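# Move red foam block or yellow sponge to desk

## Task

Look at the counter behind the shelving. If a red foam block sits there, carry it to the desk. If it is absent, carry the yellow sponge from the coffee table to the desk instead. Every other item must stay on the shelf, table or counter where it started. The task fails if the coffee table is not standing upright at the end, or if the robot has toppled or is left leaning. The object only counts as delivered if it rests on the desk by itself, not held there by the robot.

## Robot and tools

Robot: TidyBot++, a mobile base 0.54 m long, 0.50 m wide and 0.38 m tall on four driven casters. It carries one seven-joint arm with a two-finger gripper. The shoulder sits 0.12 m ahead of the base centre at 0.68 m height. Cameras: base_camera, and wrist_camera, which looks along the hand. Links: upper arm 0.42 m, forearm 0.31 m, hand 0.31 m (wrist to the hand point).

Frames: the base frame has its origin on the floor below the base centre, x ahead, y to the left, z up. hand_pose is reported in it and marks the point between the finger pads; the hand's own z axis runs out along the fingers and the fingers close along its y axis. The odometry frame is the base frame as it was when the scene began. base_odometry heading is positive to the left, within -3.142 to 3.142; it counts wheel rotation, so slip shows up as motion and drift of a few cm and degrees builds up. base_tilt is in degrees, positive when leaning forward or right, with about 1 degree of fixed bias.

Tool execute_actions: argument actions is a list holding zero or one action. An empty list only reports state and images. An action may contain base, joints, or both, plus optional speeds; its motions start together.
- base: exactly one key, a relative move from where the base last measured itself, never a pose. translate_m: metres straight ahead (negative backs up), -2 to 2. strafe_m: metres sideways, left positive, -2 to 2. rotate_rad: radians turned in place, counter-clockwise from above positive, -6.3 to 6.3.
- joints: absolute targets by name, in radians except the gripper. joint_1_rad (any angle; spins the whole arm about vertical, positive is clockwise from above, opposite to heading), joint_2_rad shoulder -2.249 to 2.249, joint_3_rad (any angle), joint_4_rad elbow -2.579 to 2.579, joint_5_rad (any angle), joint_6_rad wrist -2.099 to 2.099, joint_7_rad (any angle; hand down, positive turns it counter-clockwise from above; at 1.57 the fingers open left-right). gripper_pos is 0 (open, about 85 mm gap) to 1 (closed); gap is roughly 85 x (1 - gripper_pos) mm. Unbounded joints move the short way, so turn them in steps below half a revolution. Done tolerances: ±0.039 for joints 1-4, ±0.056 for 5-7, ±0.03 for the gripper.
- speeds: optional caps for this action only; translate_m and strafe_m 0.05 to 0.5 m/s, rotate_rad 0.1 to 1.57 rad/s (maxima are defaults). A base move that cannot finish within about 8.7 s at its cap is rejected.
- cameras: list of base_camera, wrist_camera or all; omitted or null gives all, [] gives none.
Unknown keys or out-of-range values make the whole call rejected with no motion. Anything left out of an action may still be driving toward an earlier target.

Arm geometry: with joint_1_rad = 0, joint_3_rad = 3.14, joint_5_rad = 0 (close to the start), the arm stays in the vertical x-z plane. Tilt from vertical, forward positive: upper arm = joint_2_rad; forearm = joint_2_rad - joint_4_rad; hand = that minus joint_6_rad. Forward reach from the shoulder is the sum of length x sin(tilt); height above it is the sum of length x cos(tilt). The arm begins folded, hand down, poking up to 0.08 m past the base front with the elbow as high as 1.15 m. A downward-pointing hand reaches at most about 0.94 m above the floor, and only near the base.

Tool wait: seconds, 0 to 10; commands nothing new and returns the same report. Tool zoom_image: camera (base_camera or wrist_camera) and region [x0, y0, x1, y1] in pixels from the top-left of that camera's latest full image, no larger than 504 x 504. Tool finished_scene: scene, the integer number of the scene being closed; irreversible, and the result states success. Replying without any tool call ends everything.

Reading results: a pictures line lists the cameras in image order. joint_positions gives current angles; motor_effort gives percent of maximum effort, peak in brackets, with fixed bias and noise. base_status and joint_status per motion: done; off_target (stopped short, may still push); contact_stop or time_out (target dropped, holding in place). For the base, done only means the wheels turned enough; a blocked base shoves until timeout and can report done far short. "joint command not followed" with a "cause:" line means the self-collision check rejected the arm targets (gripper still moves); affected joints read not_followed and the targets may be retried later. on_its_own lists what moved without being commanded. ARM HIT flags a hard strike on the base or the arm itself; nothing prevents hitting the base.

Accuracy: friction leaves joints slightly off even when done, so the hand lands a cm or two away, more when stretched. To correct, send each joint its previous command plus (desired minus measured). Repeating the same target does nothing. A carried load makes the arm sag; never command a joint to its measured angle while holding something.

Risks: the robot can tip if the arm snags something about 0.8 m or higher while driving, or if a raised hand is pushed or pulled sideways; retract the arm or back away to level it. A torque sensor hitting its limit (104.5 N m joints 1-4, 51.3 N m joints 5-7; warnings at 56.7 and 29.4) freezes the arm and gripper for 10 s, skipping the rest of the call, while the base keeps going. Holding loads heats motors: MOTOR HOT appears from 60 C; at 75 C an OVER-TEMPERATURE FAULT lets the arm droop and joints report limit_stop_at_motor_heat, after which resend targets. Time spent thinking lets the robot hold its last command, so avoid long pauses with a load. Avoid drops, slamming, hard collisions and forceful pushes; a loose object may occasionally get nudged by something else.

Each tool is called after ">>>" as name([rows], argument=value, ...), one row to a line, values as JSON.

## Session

>>> execute_actions(actions=[])

Scene clock: 0.00 s.
base_odometry: x=+0.000 y=+0.000 heading=+0.000 (m, m, rad; odometry frame)
base_tilt: forward=-0.4 right=+0.6 (deg)
base_status: not commanded
joint_positions: joint_1_rad=-0.055 joint_2_rad=-0.329 joint_3_rad=+3.141 joint_4_rad=-2.556 joint_5_rad=+0.020 joint_6_rad=-0.838 joint_7_rad=+1.609 gripper_pos=+0.000
joint_status: not commanded
motor_effort: joint_1_rad=+0 joint_2_rad=-1 joint_3_rad=+1 joint_4_rad=+14 joint_5_rad=+0 joint_6_rad=+1 joint_7_rad=+0 (%)
hand_pose: x=+0.2558 y=+0.0043 z=+0.5778 quat_wxyz=(+0.007, +0.998, +0.053, +0.038) (m; base frame)
pictures: base_camera, wrist_camera
Images, in order (width x height): base_camera 644x364, wrist_camera 644x476.

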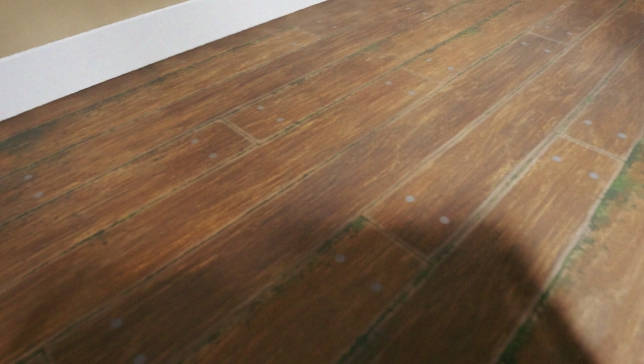

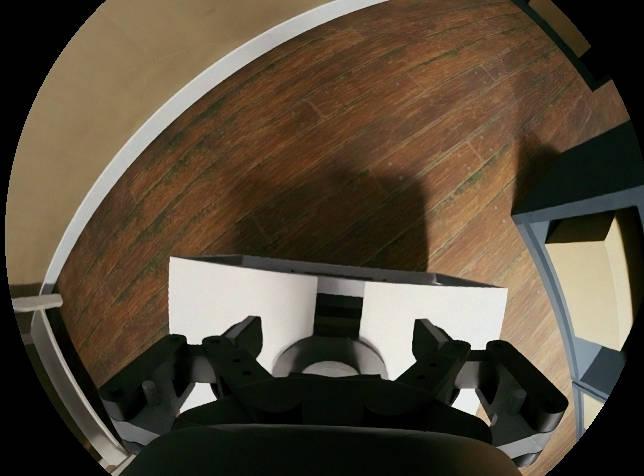

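>>> execute_actions([
  {"base":{"rotate_rad":-0.83},"joints":{"joint_1_rad":0,"joint_6_rad":-0.1}},
])

Scene clock: 4.17 s.
base_odometry: x=+0.000 y=+0.000 heading=-0.829 (m, m, rad; odometry frame)
base_tilt: forward=-0.4 right=+0.6 (deg)
base_status: done
joint_positions: joint_1_rad=-0.014 joint_2_rad=-0.329 joint_3_rad=+3.141 joint_4_rad=-2.556 joint_5_rad=+0.020 joint_6_rad=-0.096 joint_7_rad=+1.609 gripper_pos=+0.000
joint_status: all done
motor_effort: joint_1_rad=+0(1) joint_2_rad=-6(6) joint_3_rad=+1(1) joint_4_rad=+17(18) joint_5_rad=+0(0) joint_6_rad=+7(7) joint_7_rad=+0(0) (%)
hand_pose: x=+0.4594 y=+0.0057 z=+0.6756 quat_wxyz=(+0.010, +0.917, +0.033, +0.398) (m; base frame)
pictures: base_camera, wrist_camera
Images, in order (width x height): base_camera 644x364, wrist_camera 644x476.

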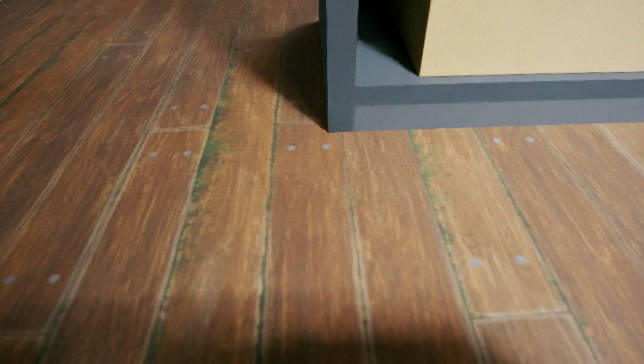

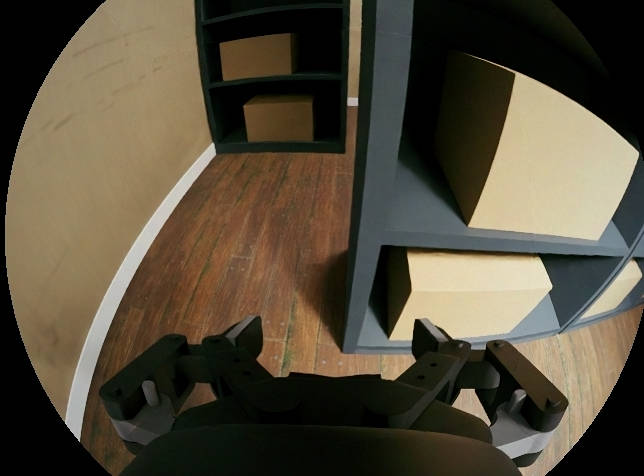

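>>> execute_actions([
  {"base":{"strafe_m":0.46},"joints":{"joint_1_rad":0.3,"joint_2_rad":-0.2,"joint_4_rad":-1.0,"joint_6_rad":-1.3}},
])

>>> execute_actions([
  {"base":{"translate_m":1.0},"joints":{"joint_1_rad":0.55}},
])

Scene clock: 8.87 s.
base_odometry: x=+0.340 y=+0.310 heading=-0.830 (m, m, rad; odometry frame)
base_tilt: forward=-0.4 right=+0.5 (deg)
base_status: done
joint_positions: joint_1_rad=+0.282 joint_2_rad=-0.214 joint_3_rad=+3.140 joint_4_rad=-1.023 joint_5_rad=+0.020 joint_6_rad=-1.279 joint_7_rad=+1.609 gripper_pos=+0.000
joint_status: all done
motor_effort: joint_1_rad=+0(0) joint_2_rad=-11(14) joint_3_rad=+1(3) joint_4_rad=+17(22) joint_5_rad=-1(0) joint_6_rad=+9(9) joint_7_rad=+0(0) (%)
hand_pose: x=+0.5104 y=-0.1170 z=+1.1561 quat_wxyz=(+0.089, +0.858, -0.106, +0.495) (m; base frame)
pictures: base_camera, wrist_camera
Images, in order (width x height): base_camera 644x364, wrist_camera 644x476.

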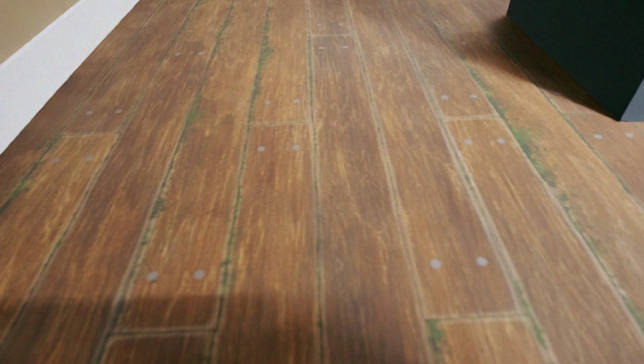

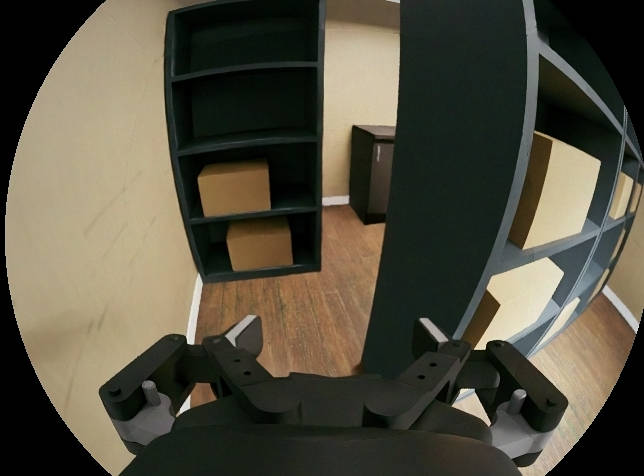

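Scene clock: 12.23 s.
base_odometry: x=+1.016 y=-0.427 heading=-0.829 (m, m, rad; odometry frame)
base_tilt: forward=-0.4 right=+0.5 (deg)
base_status: done
joint_positions: joint_1_rad=+0.536 joint_2_rad=-0.198 joint_3_rad=+3.140 joint_4_rad=-1.022 joint_5_rad=+0.020 joint_6_rad=-1.281 joint_7_rad=+1.609 gripper_pos=+0.000
joint_status: all done
motor_effort: joint_1_rad=-1(2) joint_2_rad=-10(13) joint_3_rad=+0(2) joint_4_rad=+17(18) joint_5_rad=+0(1) joint_6_rad=+9(9) joint_7_rad=+0(0) (%)
hand_pose: x=+0.4747 y=-0.2156 z=+1.1491 quat_wxyz=(+0.149, +0.842, -0.215, +0.472) (m; base frame)
pictures: base_camera, wrist_camera
Images, in order (width x height): base_camera 644x364, wrist_camera 644x476.

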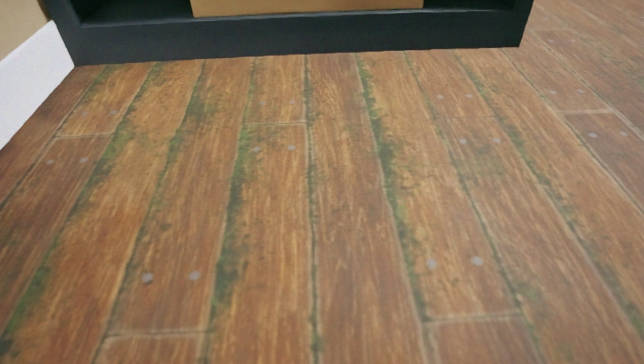

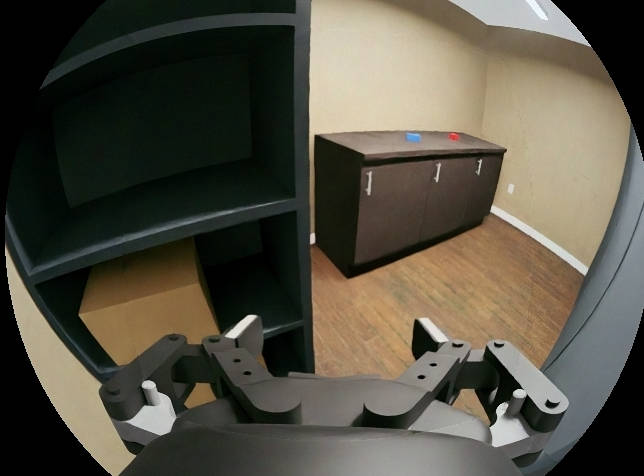

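>>> execute_actions([
  {"base":{"rotate_rad":0.045},"joints":{"joint_1_rad":0.8}},
], cameras=[])

>>> execute_actions([
  {"base":{"translate_m":0.52},"joints":{"joint_1_rad":1.4,"joint_6_rad":-1.9}},
])

Scene clock: 15.53 s.
base_odometry: x=+1.016 y=-0.427 heading=-0.784 (m, m, rad; odometry frame)
base_tilt: forward=-0.4 right=+0.6 (deg)
base_status: done
joint_positions: joint_1_rad=+0.785 joint_2_rad=-0.198 joint_3_rad=+3.138 joint_4_rad=-1.022 joint_5_rad=+0.020 joint_6_rad=-1.281 joint_7_rad=+1.609 gripper_pos=+0.000
joint_status: all done
motor_effort: joint_1_rad=+0(1) joint_2_rad=-11(14) joint_3_rad=+0(3) joint_4_rad=+17(18) joint_5_rad=-1(1) joint_6_rad=+9(9) joint_7_rad=+0(0) (%)
hand_pose: x=+0.4111 y=-0.2959 z=+1.1493 quat_wxyz=(+0.206, +0.809, -0.317, +0.450) (m; base frame)
pictures: none
No camera images: the call's "cameras" was empty. Leave "cameras" out to get every camera's image.

Scene clock: 17.93 s.
base_odometry: x=+1.385 y=-0.794 heading=-0.784 (m, m, rad; odometry frame)
base_tilt: forward=-0.4 right=+0.6 (deg)
base_status: done
joint_positions: joint_1_rad=+1.383 joint_2_rad=-0.201 joint_3_rad=+3.139 joint_4_rad=-1.022 joint_5_rad=+0.020 joint_6_rad=-1.881 joint_7_rad=+1.609 gripper_pos=+0.000
joint_status: all done
motor_effort: joint_1_rad=+0(1) joint_2_rad=-8(11) joint_3_rad=+1(1) joint_4_rad=+15(18) joint_5_rad=-1(1) joint_6_rad=+5(9) joint_7_rad=+1(1) (%)
hand_pose: x=+0.1676 y=-0.2741 z=+1.0266 quat_wxyz=(+0.149, +0.761, -0.610, +0.160) (m; base frame)
pictures: base_camera, wrist_camera
Images, in order (width x height): base_camera 644x364, wrist_camera 644x476.

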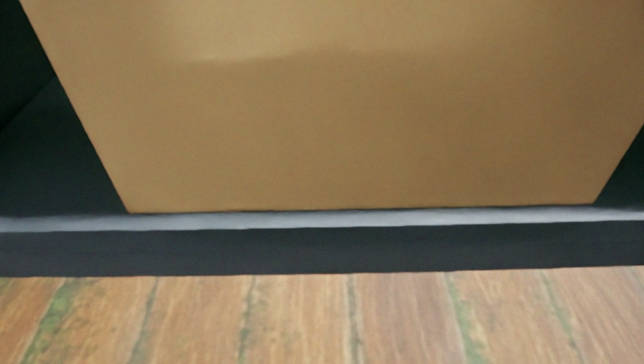

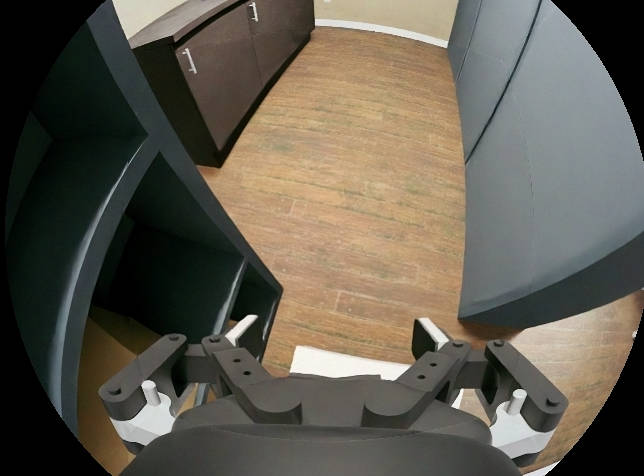

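>>> execute_actions([
  {"base":{"strafe_m":-2.0},"joints":{"joint_1_rad":1.0}},
], cameras=["base_camera"])

>>> execute_actions([
  {"base":{"translate_m":0.3},"joints":{"joint_1_rad":-0.015,"joint_6_rad":-1.5,"joint_7_rad":1.56}},
])

Scene clock: 26.30 s.
base_odometry: x=-0.026 y=-2.212 heading=-0.783 (m, m, rad; odometry frame)
base_tilt: forward=-0.4 right=+0.6 (deg)
base_status: done
joint_positions: joint_1_rad=+1.016 joint_2_rad=-0.197 joint_3_rad=+3.139 joint_4_rad=-1.022 joint_5_rad=+0.020 joint_6_rad=-1.882 joint_7_rad=+1.609 gripper_pos=+0.000
joint_status: all done
motor_effort: joint_1_rad=+0(1) joint_2_rad=-8(12) joint_3_rad=+0(1) joint_4_rad=+15(16) joint_5_rad=+0(0) joint_6_rad=+4(6) joint_7_rad=+0(0) (%)
hand_pose: x=+0.2632 y=-0.2393 z=+1.0256 quat_wxyz=(+0.116, +0.860, -0.462, +0.182) (m; base frame)
pictures: base_camera
Images, in order (width x height): base_camera 644x364.

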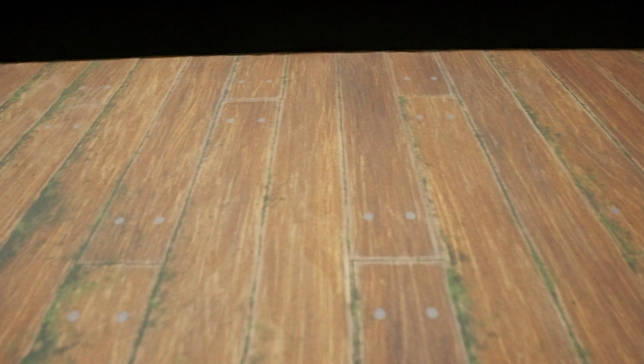

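Scene clock: 28.60 s.
base_odometry: x=+0.187 y=-2.424 heading=-0.784 (m, m, rad; odometry frame)
base_tilt: forward=-0.4 right=+0.6 (deg)
base_status: done
joint_positions: joint_1_rad=+0.001 joint_2_rad=-0.194 joint_3_rad=+3.139 joint_4_rad=-1.022 joint_5_rad=+0.020 joint_6_rad=-1.520 joint_7_rad=+1.588 gripper_pos=+0.000
joint_status: all done
motor_effort: joint_1_rad=+0(2) joint_2_rad=-10(14) joint_3_rad=+1(2) joint_4_rad=+17(17) joint_5_rad=+0(2) joint_6_rad=+7(8) joint_7_rad=+0(1) (%)
hand_pose: x=+0.4913 y=-0.0040 z=+1.0890 quat_wxyz=(+0.012, +0.922, +0.005, +0.386) (m; base frame)
pictures: base_camera, wrist_camera
Images, in order (width x height): base_camera 644x364, wrist_camera 644x476.

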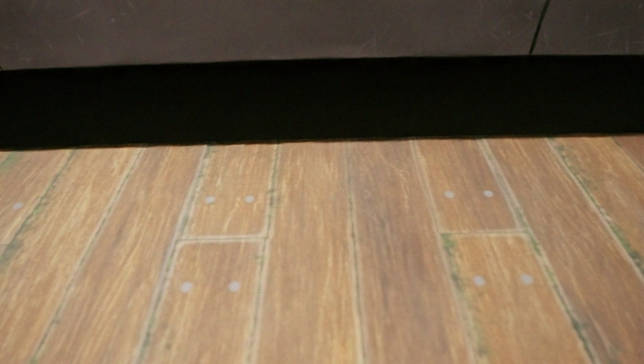

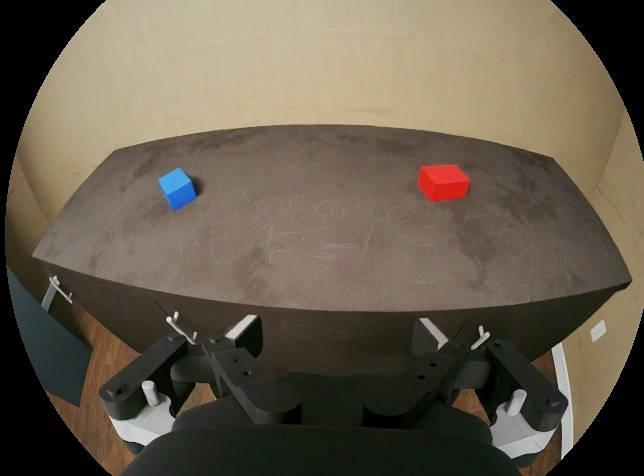

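>>> zoom_image(camera="wrist_camera", region=[404, 152, 484, 212])

Region (404, 152, 484, 212) of wrist_camera's 644x476 image, scaled by 6.300; it fills the top 378 rows of this view, and the rest is white.

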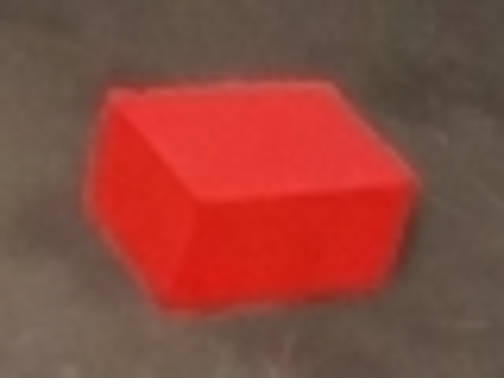

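>>> execute_actions([
  {"base":{"translate_m":0.2},"joints":{"joint_2_rad":0.25,"joint_4_rad":-0.89,"joint_5_rad":0.85,"joint_6_rad":-1.52,"joint_7_rad":0.32}},
])

Scene clock: 41.43 s.
base_odometry: x=+0.329 y=-2.565 heading=-0.784 (m, m, rad; odometry frame)
base_tilt: forward=-0.4 right=+0.5 (deg)
base_status: done
joint_positions: joint_1_rad=-0.001 joint_2_rad=+0.253 joint_3_rad=+3.139 joint_4_rad=-0.916 joint_5_rad=+0.819 joint_6_rad=-1.520 joint_7_rad=+0.340 gripper_pos=+0.000
joint_status: all done
motor_effort: joint_1_rad=-1(0) joint_2_rad=-30(34) joint_3_rad=+1(2) joint_4_rad=+17(19) joint_5_rad=+5(5) joint_6_rad=+4(7) joint_7_rad=+0(0) (%)
hand_pose: x=+0.6118 y=-0.2247 z=+1.0227 quat_wxyz=(+0.200, +0.691, -0.572, +0.395) (m; base frame)
pictures: base_camera, wrist_camera
Images, in order (width x height): base_camera 644x364, wrist_camera 644x476.

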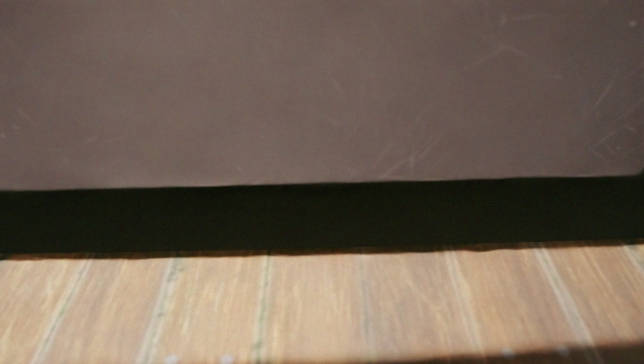

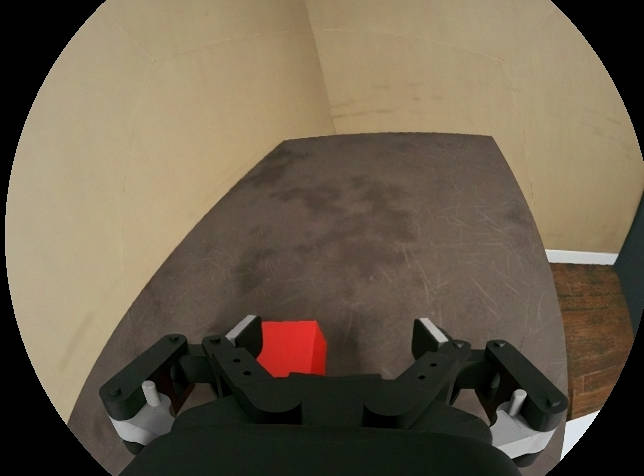

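>>> execute_actions([
  {"base":{"strafe_m":0.13},"joints":{"joint_2_rad":0.36}},
], cameras=["wrist_camera"])

Scene clock: 45.10 s.
base_odometry: x=+0.421 y=-2.473 heading=-0.784 (m, m, rad; odometry frame)
base_tilt: forward=-0.4 right=+0.5 (deg)
base_status: done
joint_positions: joint_1_rad=-0.015 joint_2_rad=+0.365 joint_3_rad=+3.139 joint_4_rad=-0.911 joint_5_rad=+0.821 joint_6_rad=-1.520 joint_7_rad=+0.340 gripper_pos=+0.000
joint_status: all done
motor_effort: joint_1_rad=+0(4) joint_2_rad=-34(38) joint_3_rad=+1(3) joint_4_rad=+18(19) joint_5_rad=+6(7) joint_6_rad=+4(5) joint_7_rad=+0(0) (%)
hand_pose: x=+0.6503 y=-0.2176 z=+0.9677 quat_wxyz=(+0.229, +0.714, -0.555, +0.359) (m; base frame)
pictures: wrist_camera
Images, in order (width x height): wrist_camera 644x476.

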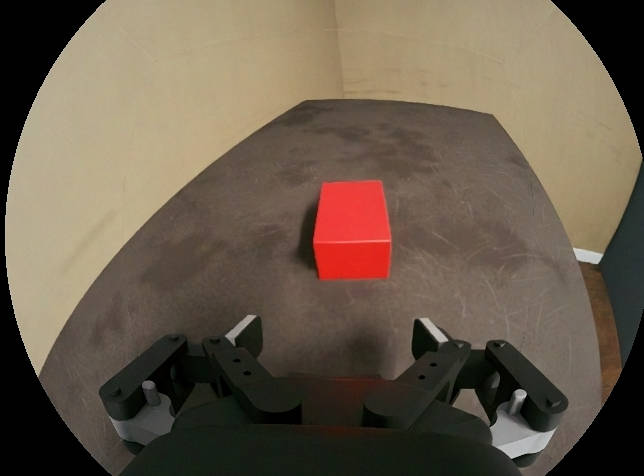

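>>> execute_actions([
  {"base":{"strafe_m":-0.07},"joints":{"joint_2_rad":0.41,"joint_6_rad":-1.46,"joint_7_rad":0.29},"speeds":{"strafe_m":0.1}},
], cameras=["wrist_camera"])

Scene clock: 48.53 s.
base_odometry: x=+0.371 y=-2.523 heading=-0.784 (m, m, rad; odometry frame)
base_tilt: forward=-0.4 right=+0.6 (deg)
base_status: done
joint_positions: joint_1_rad=-0.015 joint_2_rad=+0.408 joint_3_rad=+3.139 joint_4_rad=-0.911 joint_5_rad=+0.821 joint_6_rad=-1.477 joint_7_rad=+0.316 gripper_pos=+0.000
joint_status: all done
motor_effort: joint_1_rad=-1(3) joint_2_rad=-36(38) joint_3_rad=+1(4) joint_4_rad=+18(18) joint_5_rad=+6(7) joint_6_rad=+3(4) joint_7_rad=+0(1) (%)
hand_pose: x=+0.6750 y=-0.2166 z=+0.9483 quat_wxyz=(+0.226, +0.717, -0.550, +0.363) (m; base frame)
pictures: wrist_camera
Images, in order (width x height): wrist_camera 644x476.

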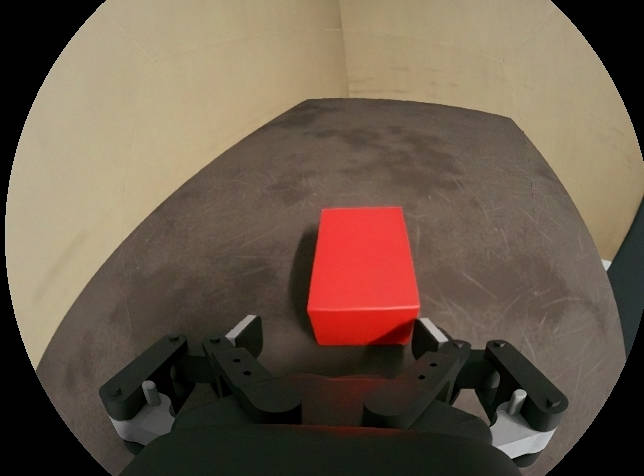

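>>> execute_actions([
  {"base":{"translate_m":-0.008}},
], cameras=[])

>>> execute_actions([
  {"base":{"strafe_m":-0.055},"joints":{"joint_2_rad":0.44},"speeds":{"strafe_m":0.1}},
], cameras=["wrist_camera"])

Scene clock: 52.20 s.
base_odometry: x=+0.365 y=-2.517 heading=-0.784 (m, m, rad; odometry frame)
base_tilt: forward=-0.4 right=+0.6 (deg)
base_status: done
joint_positions: joint_1_rad=-0.015 joint_2_rad=+0.409 joint_3_rad=+3.139 joint_4_rad=-0.911 joint_5_rad=+0.821 joint_6_rad=-1.477 joint_7_rad=+0.316 gripper_pos=+0.000
joint_status: not commanded
motor_effort: joint_1_rad=-1(3) joint_2_rad=-36(41) joint_3_rad=+1(2) joint_4_rad=+18(19) joint_5_rad=+6(6) joint_6_rad=+3(4) joint_7_rad=+0(0) (%)
hand_pose: x=+0.6754 y=-0.2166 z=+0.9480 quat_wxyz=(+0.226, +0.718, -0.550, +0.362) (m; base frame)
pictures: none
No camera images: the call's "cameras" was empty. Leave "cameras" out to get every camera's image.

Scene clock: 53.33 s.
base_odometry: x=+0.326 y=-2.556 heading=-0.784 (m, m, rad; odometry frame)
base_tilt: forward=-0.4 right=+0.6 (deg)
base_status: done
joint_positions: joint_1_rad=-0.013 joint_2_rad=+0.435 joint_3_rad=+3.139 joint_4_rad=-0.911 joint_5_rad=+0.821 joint_6_rad=-1.477 joint_7_rad=+0.316 gripper_pos=+0.000
joint_status: all done
motor_effort: joint_1_rad=+0(3) joint_2_rad=-36(39) joint_3_rad=+2(4) joint_4_rad=+18(18) joint_5_rad=+6(7) joint_6_rad=+3(4) joint_7_rad=+0(0) (%)
hand_pose: x=+0.6818 y=-0.2172 z=+0.9338 quat_wxyz=(+0.234, +0.722, -0.547, +0.353) (m; base frame)
pictures: wrist_camera
Images, in order (width x height): wrist_camera 644x476.

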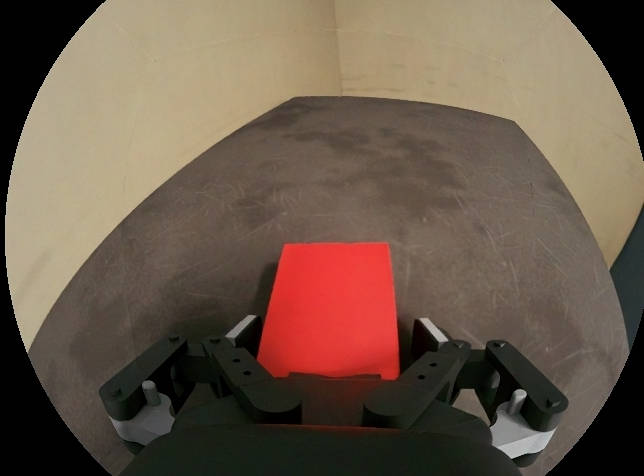

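>>> execute_actions([
  {"joints":{"gripper_pos":1}},
], cameras=["wrist_camera"])

>>> execute_actions([
  {"joints":{"joint_2_rad":0.25}},
], cameras=["wrist_camera"])

Scene clock: 56.17 s.
base_odometry: x=+0.326 y=-2.556 heading=-0.784 (m, m, rad; odometry frame)
base_tilt: forward=-0.4 right=+0.6 (deg)
base_status: not commanded
joint_positions: joint_1_rad=-0.013 joint_2_rad=+0.436 joint_3_rad=+3.139 joint_4_rad=-0.907 joint_5_rad=+0.825 joint_6_rad=-1.476 joint_7_rad=+0.316 gripper_pos=+0.367
joint_status: gripper_pos off_target (ended at +0.367, target +1.000)
motor_effort: joint_1_rad=+0(1) joint_2_rad=-37(37) joint_3_rad=+1(2) joint_4_rad=+17(18) joint_5_rad=+5(6) joint_6_rad=+3(4) joint_7_rad=+0(0) (%)
hand_pose: x=+0.6824 y=-0.2181 z=+0.9358 quat_wxyz=(+0.234, +0.720, -0.547, +0.356) (m; base frame)
pictures: wrist_camera
Images, in order (width x height): wrist_camera 644x476.

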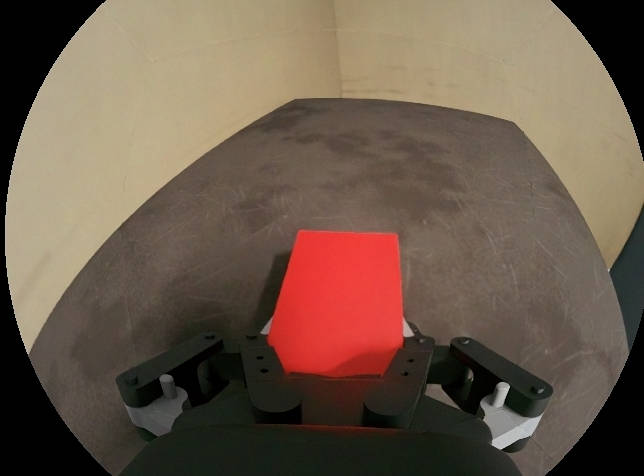

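Scene clock: 57.73 s.
base_odometry: x=+0.326 y=-2.556 heading=-0.784 (m, m, rad; odometry frame)
base_tilt: forward=-0.4 right=+0.5 (deg)
base_status: not commanded
joint_positions: joint_1_rad=-0.013 joint_2_rad=+0.247 joint_3_rad=+3.139 joint_4_rad=-0.906 joint_5_rad=+0.825 joint_6_rad=-1.476 joint_7_rad=+0.316 gripper_pos=+0.367
joint_status: all done
motor_effort: joint_1_rad=+0(1) joint_2_rad=-30(40) joint_3_rad=+1(2) joint_4_rad=+18(19) joint_5_rad=+5(6) joint_6_rad=+5(6) joint_7_rad=+0(0) (%)
hand_pose: x=+0.6250 y=-0.2188 z=+1.0367 quat_wxyz=(+0.181, +0.684, -0.567, +0.421) (m; base frame)
pictures: wrist_camera
Images, in order (width x height): wrist_camera 644x476.

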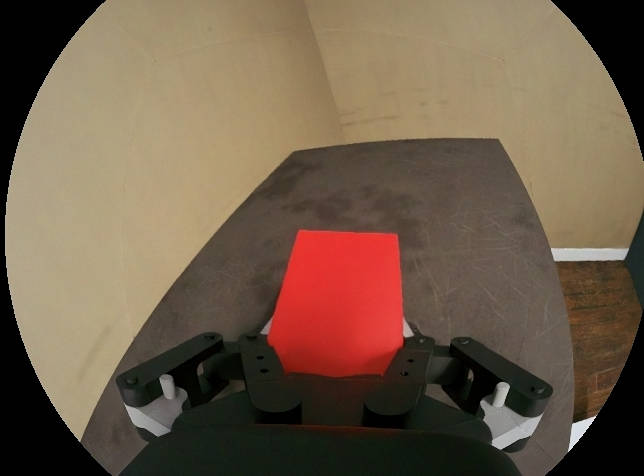

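>>> execute_actions([
  {"base":{"translate_m":-0.5},"joints":{"joint_1_rad":-1.5,"joint_2_rad":-0.2,"joint_4_rad":-1.0,"joint_5_rad":-0.02,"joint_6_rad":-1.9,"joint_7_rad":1.59}},
])

>>> execute_actions([
  {"base":{"strafe_m":1.2}},
])

Scene clock: 62.80 s.
base_odometry: x=-0.028 y=-2.203 heading=-0.784 (m, m, rad; odometry frame)
base_tilt: forward=-0.4 right=+0.5 (deg)
base_status: done
joint_positions: joint_1_rad=-1.484 joint_2_rad=-0.190 joint_3_rad=+3.138 joint_4_rad=-0.973 joint_5_rad=+0.012 joint_6_rad=-1.881 joint_7_rad=+1.565 gripper_pos=+0.367
joint_status: all done
motor_effort: joint_1_rad=+0(2) joint_2_rad=-10(36) joint_3_rad=+0(3) joint_4_rad=+15(18) joint_5_rad=-1(6) joint_6_rad=+5(6) joint_7_rad=+0(1) (%)
hand_pose: x=+0.1446 y=+0.2842 z=+1.0412 quat_wxyz=(-0.157, +0.719, +0.654, +0.177) (m; base frame)
pictures: base_camera, wrist_camera
Images, in order (width x height): base_camera 644x364, wrist_camera 644x476.

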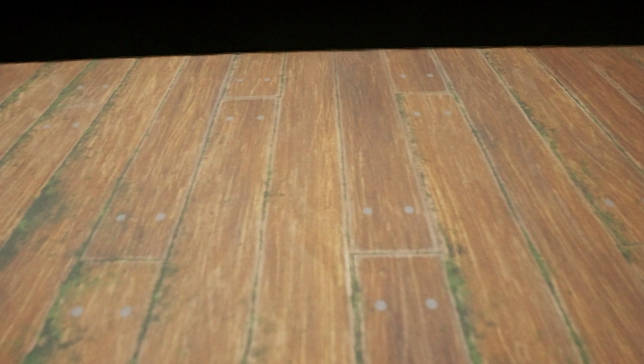

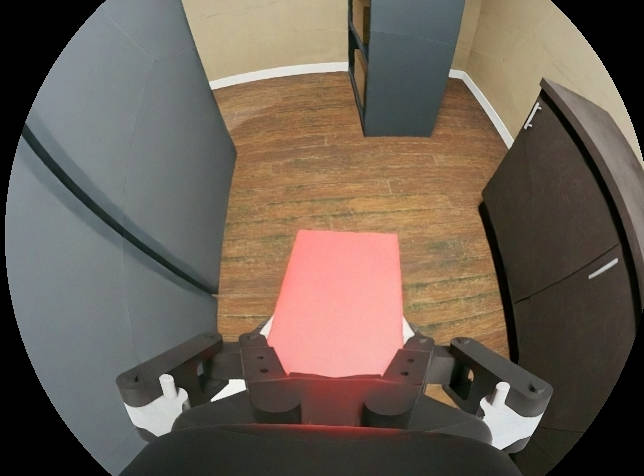

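Scene clock: 66.67 s.
base_odometry: x=+0.819 y=-1.353 heading=-0.784 (m, m, rad; odometry frame)
base_tilt: forward=-0.4 right=+0.6 (deg)
base_status: done
joint_positions: joint_1_rad=-1.484 joint_2_rad=-0.195 joint_3_rad=+3.138 joint_4_rad=-0.978 joint_5_rad=+0.011 joint_6_rad=-1.883 joint_7_rad=+1.565 gripper_pos=+0.367
joint_status: not commanded
motor_effort: joint_1_rad=-1(0) joint_2_rad=-8(12) joint_3_rad=+1(1) joint_4_rad=+15(15) joint_5_rad=+0(1) joint_6_rad=+5(6) joint_7_rad=+0(1) (%)
hand_pose: x=+0.1442 y=+0.2815 z=+1.0408 quat_wxyz=(-0.156, +0.719, +0.654, +0.176) (m; base frame)
pictures: base_camera, wrist_camera
Images, in order (width x height): base_camera 644x364, wrist_camera 644x476.

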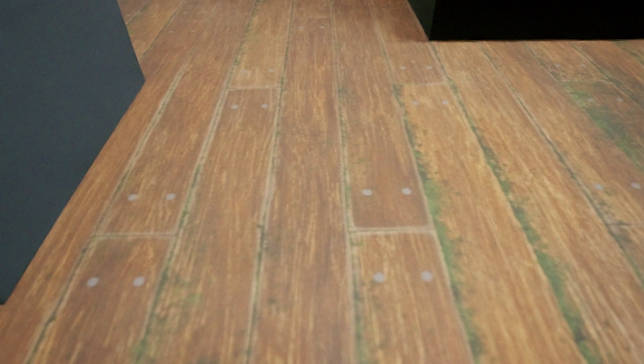

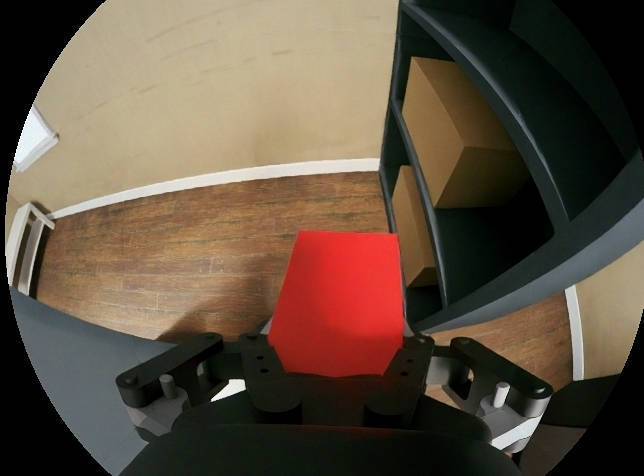

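>>> execute_actions([
  {"base":{"strafe_m":0.77},"joints":{"joint_1_rad":-3.15,"joint_6_rad":-1.7}},
])

Scene clock: 71.77 s.
base_odometry: x=+1.363 y=-0.807 heading=-0.784 (m, m, rad; odometry frame)
base_tilt: forward=-0.4 right=+0.5 (deg)
base_status: done
joint_positions: joint_1_rad=-3.132 joint_2_rad=-0.199 joint_3_rad=+3.138 joint_4_rad=-0.978 joint_5_rad=+0.011 joint_6_rad=-1.723 joint_7_rad=+1.565 gripper_pos=+0.367
joint_status: all done
motor_effort: joint_1_rad=-1(1) joint_2_rad=-9(12) joint_3_rad=+1(1) joint_4_rad=+16(16) joint_5_rad=+0(0) joint_6_rad=+7(7) joint_7_rad=+0(0) (%)
hand_pose: x=-0.2045 y=+0.0038 z=+1.0683 quat_wxyz=(-0.315, +0.008, +0.949, +0.005) (m; base frame)
pictures: base_camera, wrist_camera
Images, in order (width x height): base_camera 644x364, wrist_camera 644x476.

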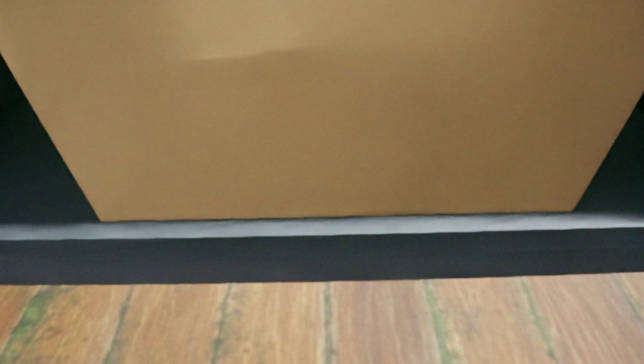

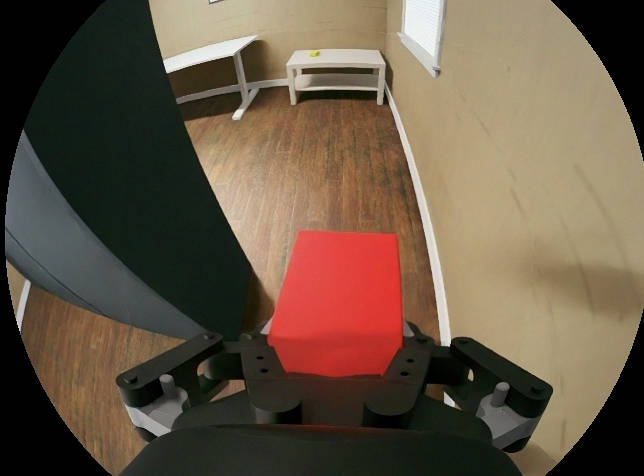

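>>> execute_actions([
  {"base":{"translate_m":-2.0},"joints":{"joint_2_rad":0.2,"joint_4_rad":-1.5,"joint_6_rad":-0.35}},
])

Scene clock: 79.23 s.
base_odometry: x=-0.053 y=+0.606 heading=-0.784 (m, m, rad; odometry frame)
base_tilt: forward=-0.4 right=+0.5 (deg)
base_status: done
joint_positions: joint_1_rad=-3.133 joint_2_rad=+0.207 joint_3_rad=+3.138 joint_4_rad=-1.485 joint_5_rad=+0.011 joint_6_rad=-0.369 joint_7_rad=+1.565 gripper_pos=+0.367
joint_status: all done
motor_effort: joint_1_rad=+0(0) joint_2_rad=-34(36) joint_3_rad=+0(1) joint_4_rad=+22(23) joint_5_rad=+0(1) joint_6_rad=+10(9) joint_7_rad=+0(0) (%)
hand_pose: x=-0.5542 y=+0.0039 z=+0.9090 quat_wxyz=(-0.514, +0.002, +0.858, +0.004) (m; base frame)
pictures: base_camera, wrist_camera
Images, in order (width x height): base_camera 644x364, wrist_camera 644x476.

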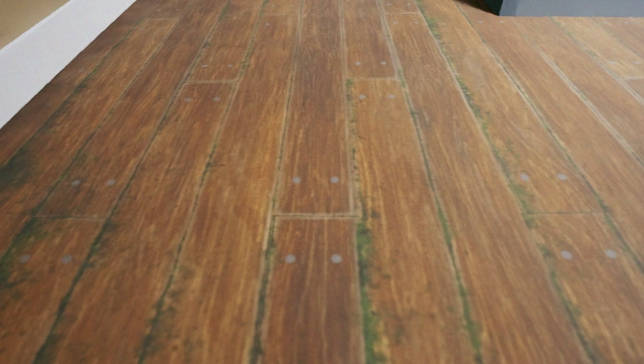

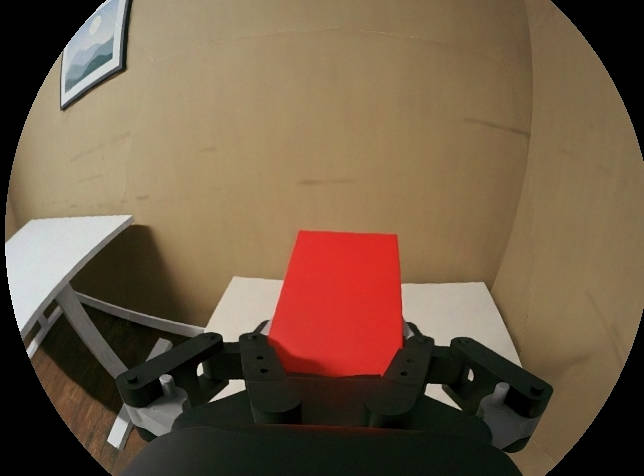

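>>> execute_actions([
  {"base":{"strafe_m":-0.95},"joints":{"joint_2_rad":0.28,"joint_6_rad":-0.32}},
], cameras=["wrist_camera"])

>>> execute_actions([
  {"joints":{"joint_2_rad":0.41}},
], cameras=["wrist_camera"])

Scene clock: 85.97 s.
base_odometry: x=-0.724 y=-0.066 heading=-0.785 (m, m, rad; odometry frame)
base_tilt: forward=-0.4 right=+0.6 (deg)
base_status: done
joint_positions: joint_1_rad=-3.145 joint_2_rad=+0.285 joint_3_rad=+3.139 joint_4_rad=-1.486 joint_5_rad=+0.011 joint_6_rad=-0.343 joint_7_rad=+1.565 gripper_pos=+0.367
joint_status: all done
motor_effort: joint_1_rad=+0(4) joint_2_rad=-35(39) joint_3_rad=+1(2) joint_4_rad=+21(23) joint_5_rad=-1(1) joint_6_rad=+9(9) joint_7_rad=+0(0) (%)
hand_pose: x=-0.5740 y=-0.0037 z=+0.8624 quat_wxyz=(-0.492, -0.003, +0.871, +0.001) (m; base frame)
pictures: wrist_camera
Images, in order (width x height): wrist_camera 644x476.

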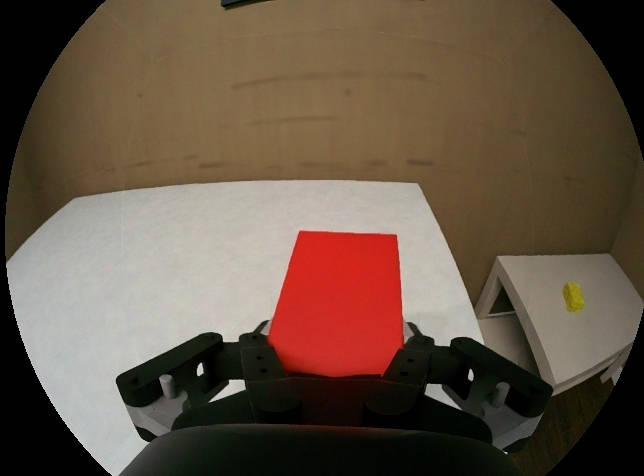

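Scene clock: 87.30 s.
base_odometry: x=-0.724 y=-0.066 heading=-0.785 (m, m, rad; odometry frame)
base_tilt: forward=-0.4 right=+0.6 (deg)
base_status: not commanded
joint_positions: joint_1_rad=-3.145 joint_2_rad=+0.417 joint_3_rad=+3.139 joint_4_rad=-1.487 joint_5_rad=+0.011 joint_6_rad=-0.340 joint_7_rad=+1.565 gripper_pos=+0.367
joint_status: all done
motor_effort: joint_1_rad=+0(1) joint_2_rad=-40(44) joint_3_rad=+0(0) joint_4_rad=+21(22) joint_5_rad=-1(1) joint_6_rad=+9(9) joint_7_rad=+0(1) (%)
hand_pose: x=-0.5917 y=-0.0038 z=+0.7691 quat_wxyz=(-0.433, -0.003, +0.901, +0.001) (m; base frame)
pictures: wrist_camera
Images, in order (width x height): wrist_camera 644x476.

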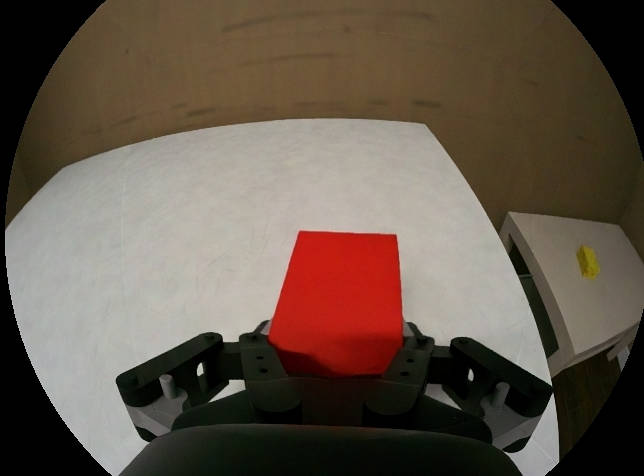

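>>> execute_actions([
  {"joints":{"joint_2_rad":0.465}},
], cameras=["wrist_camera"])

Scene clock: 89.23 s.
base_odometry: x=-0.724 y=-0.066 heading=-0.785 (m, m, rad; odometry frame)
base_tilt: forward=-0.4 right=+0.6 (deg)
base_status: not commanded
joint_positions: joint_1_rad=-3.145 joint_2_rad=+0.454 joint_3_rad=+3.139 joint_4_rad=-1.487 joint_5_rad=+0.011 joint_6_rad=-0.332 joint_7_rad=+1.565 gripper_pos=+0.367
joint_status: all done
motor_effort: joint_1_rad=+0(0) joint_2_rad=-37(43) joint_3_rad=+0(0) joint_4_rad=+18(21) joint_5_rad=-1(0) joint_6_rad=+7(8) joint_7_rad=+1(1) (%)
hand_pose: x=-0.5962 y=-0.0038 z=+0.7449 quat_wxyz=(-0.421, -0.003, +0.907, +0.001) (m; base frame)
pictures: wrist_camera
Images, in order (width x height): wrist_camera 644x476.

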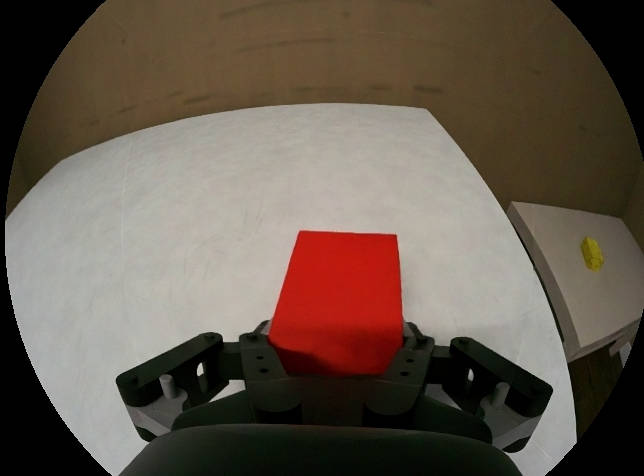

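>>> execute_actions([
  {"joints":{"gripper_pos":0}},
], cameras=[])

>>> execute_actions([
  {"joints":{"joint_2_rad":0.15,"joint_6_rad":-0.8}},
], cameras=["wrist_camera"])

Scene clock: 92.77 s.
base_odometry: x=-0.724 y=-0.066 heading=-0.785 (m, m, rad; odometry frame)
base_tilt: forward=-0.4 right=+0.6 (deg)
base_status: not commanded
joint_positions: joint_1_rad=-3.145 joint_2_rad=+0.457 joint_3_rad=+3.139 joint_4_rad=-1.487 joint_5_rad=+0.011 joint_6_rad=-0.332 joint_7_rad=+1.565 gripper_pos=+0.000
joint_status: all done
motor_effort: joint_1_rad=-1(0) joint_2_rad=-40(41) joint_3_rad=+0(0) joint_4_rad=+20(20) joint_5_rad=-1(0) joint_6_rad=+8(8) joint_7_rad=+0(0) (%)
hand_pose: x=-0.5964 y=-0.0038 z=+0.7428 quat_wxyz=(-0.419, -0.003, +0.908, +0.001) (m; base frame)
pictures: none
No camera images: the call's "cameras" was empty. Leave "cameras" out to get every camera's image.

Scene clock: 94.40 s.
base_odometry: x=-0.724 y=-0.066 heading=-0.785 (m, m, rad; odometry frame)
base_tilt: forward=-0.4 right=+0.6 (deg)
base_status: not commanded
joint_positions: joint_1_rad=-3.145 joint_2_rad=+0.145 joint_3_rad=+3.139 joint_4_rad=-1.487 joint_5_rad=+0.011 joint_6_rad=-0.782 joint_7_rad=+1.565 gripper_pos=+0.000
joint_status: all done
motor_effort: joint_1_rad=+0(1) joint_2_rad=-29(42) joint_3_rad=+1(0) joint_4_rad=+21(21) joint_5_rad=-1(1) joint_6_rad=+7(8) joint_7_rad=+0(0) (%)
hand_pose: x=-0.4626 y=-0.0020 z=+0.8462 quat_wxyz=(-0.356, -0.002, +0.935, +0.003) (m; base frame)
pictures: wrist_camera
Images, in order (width x height): wrist_camera 644x476.

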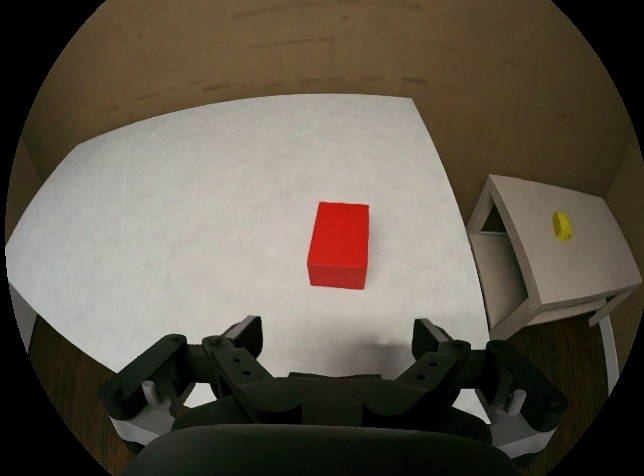

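>>> finished_scene(scene=2)

The scene is finished: the task was done.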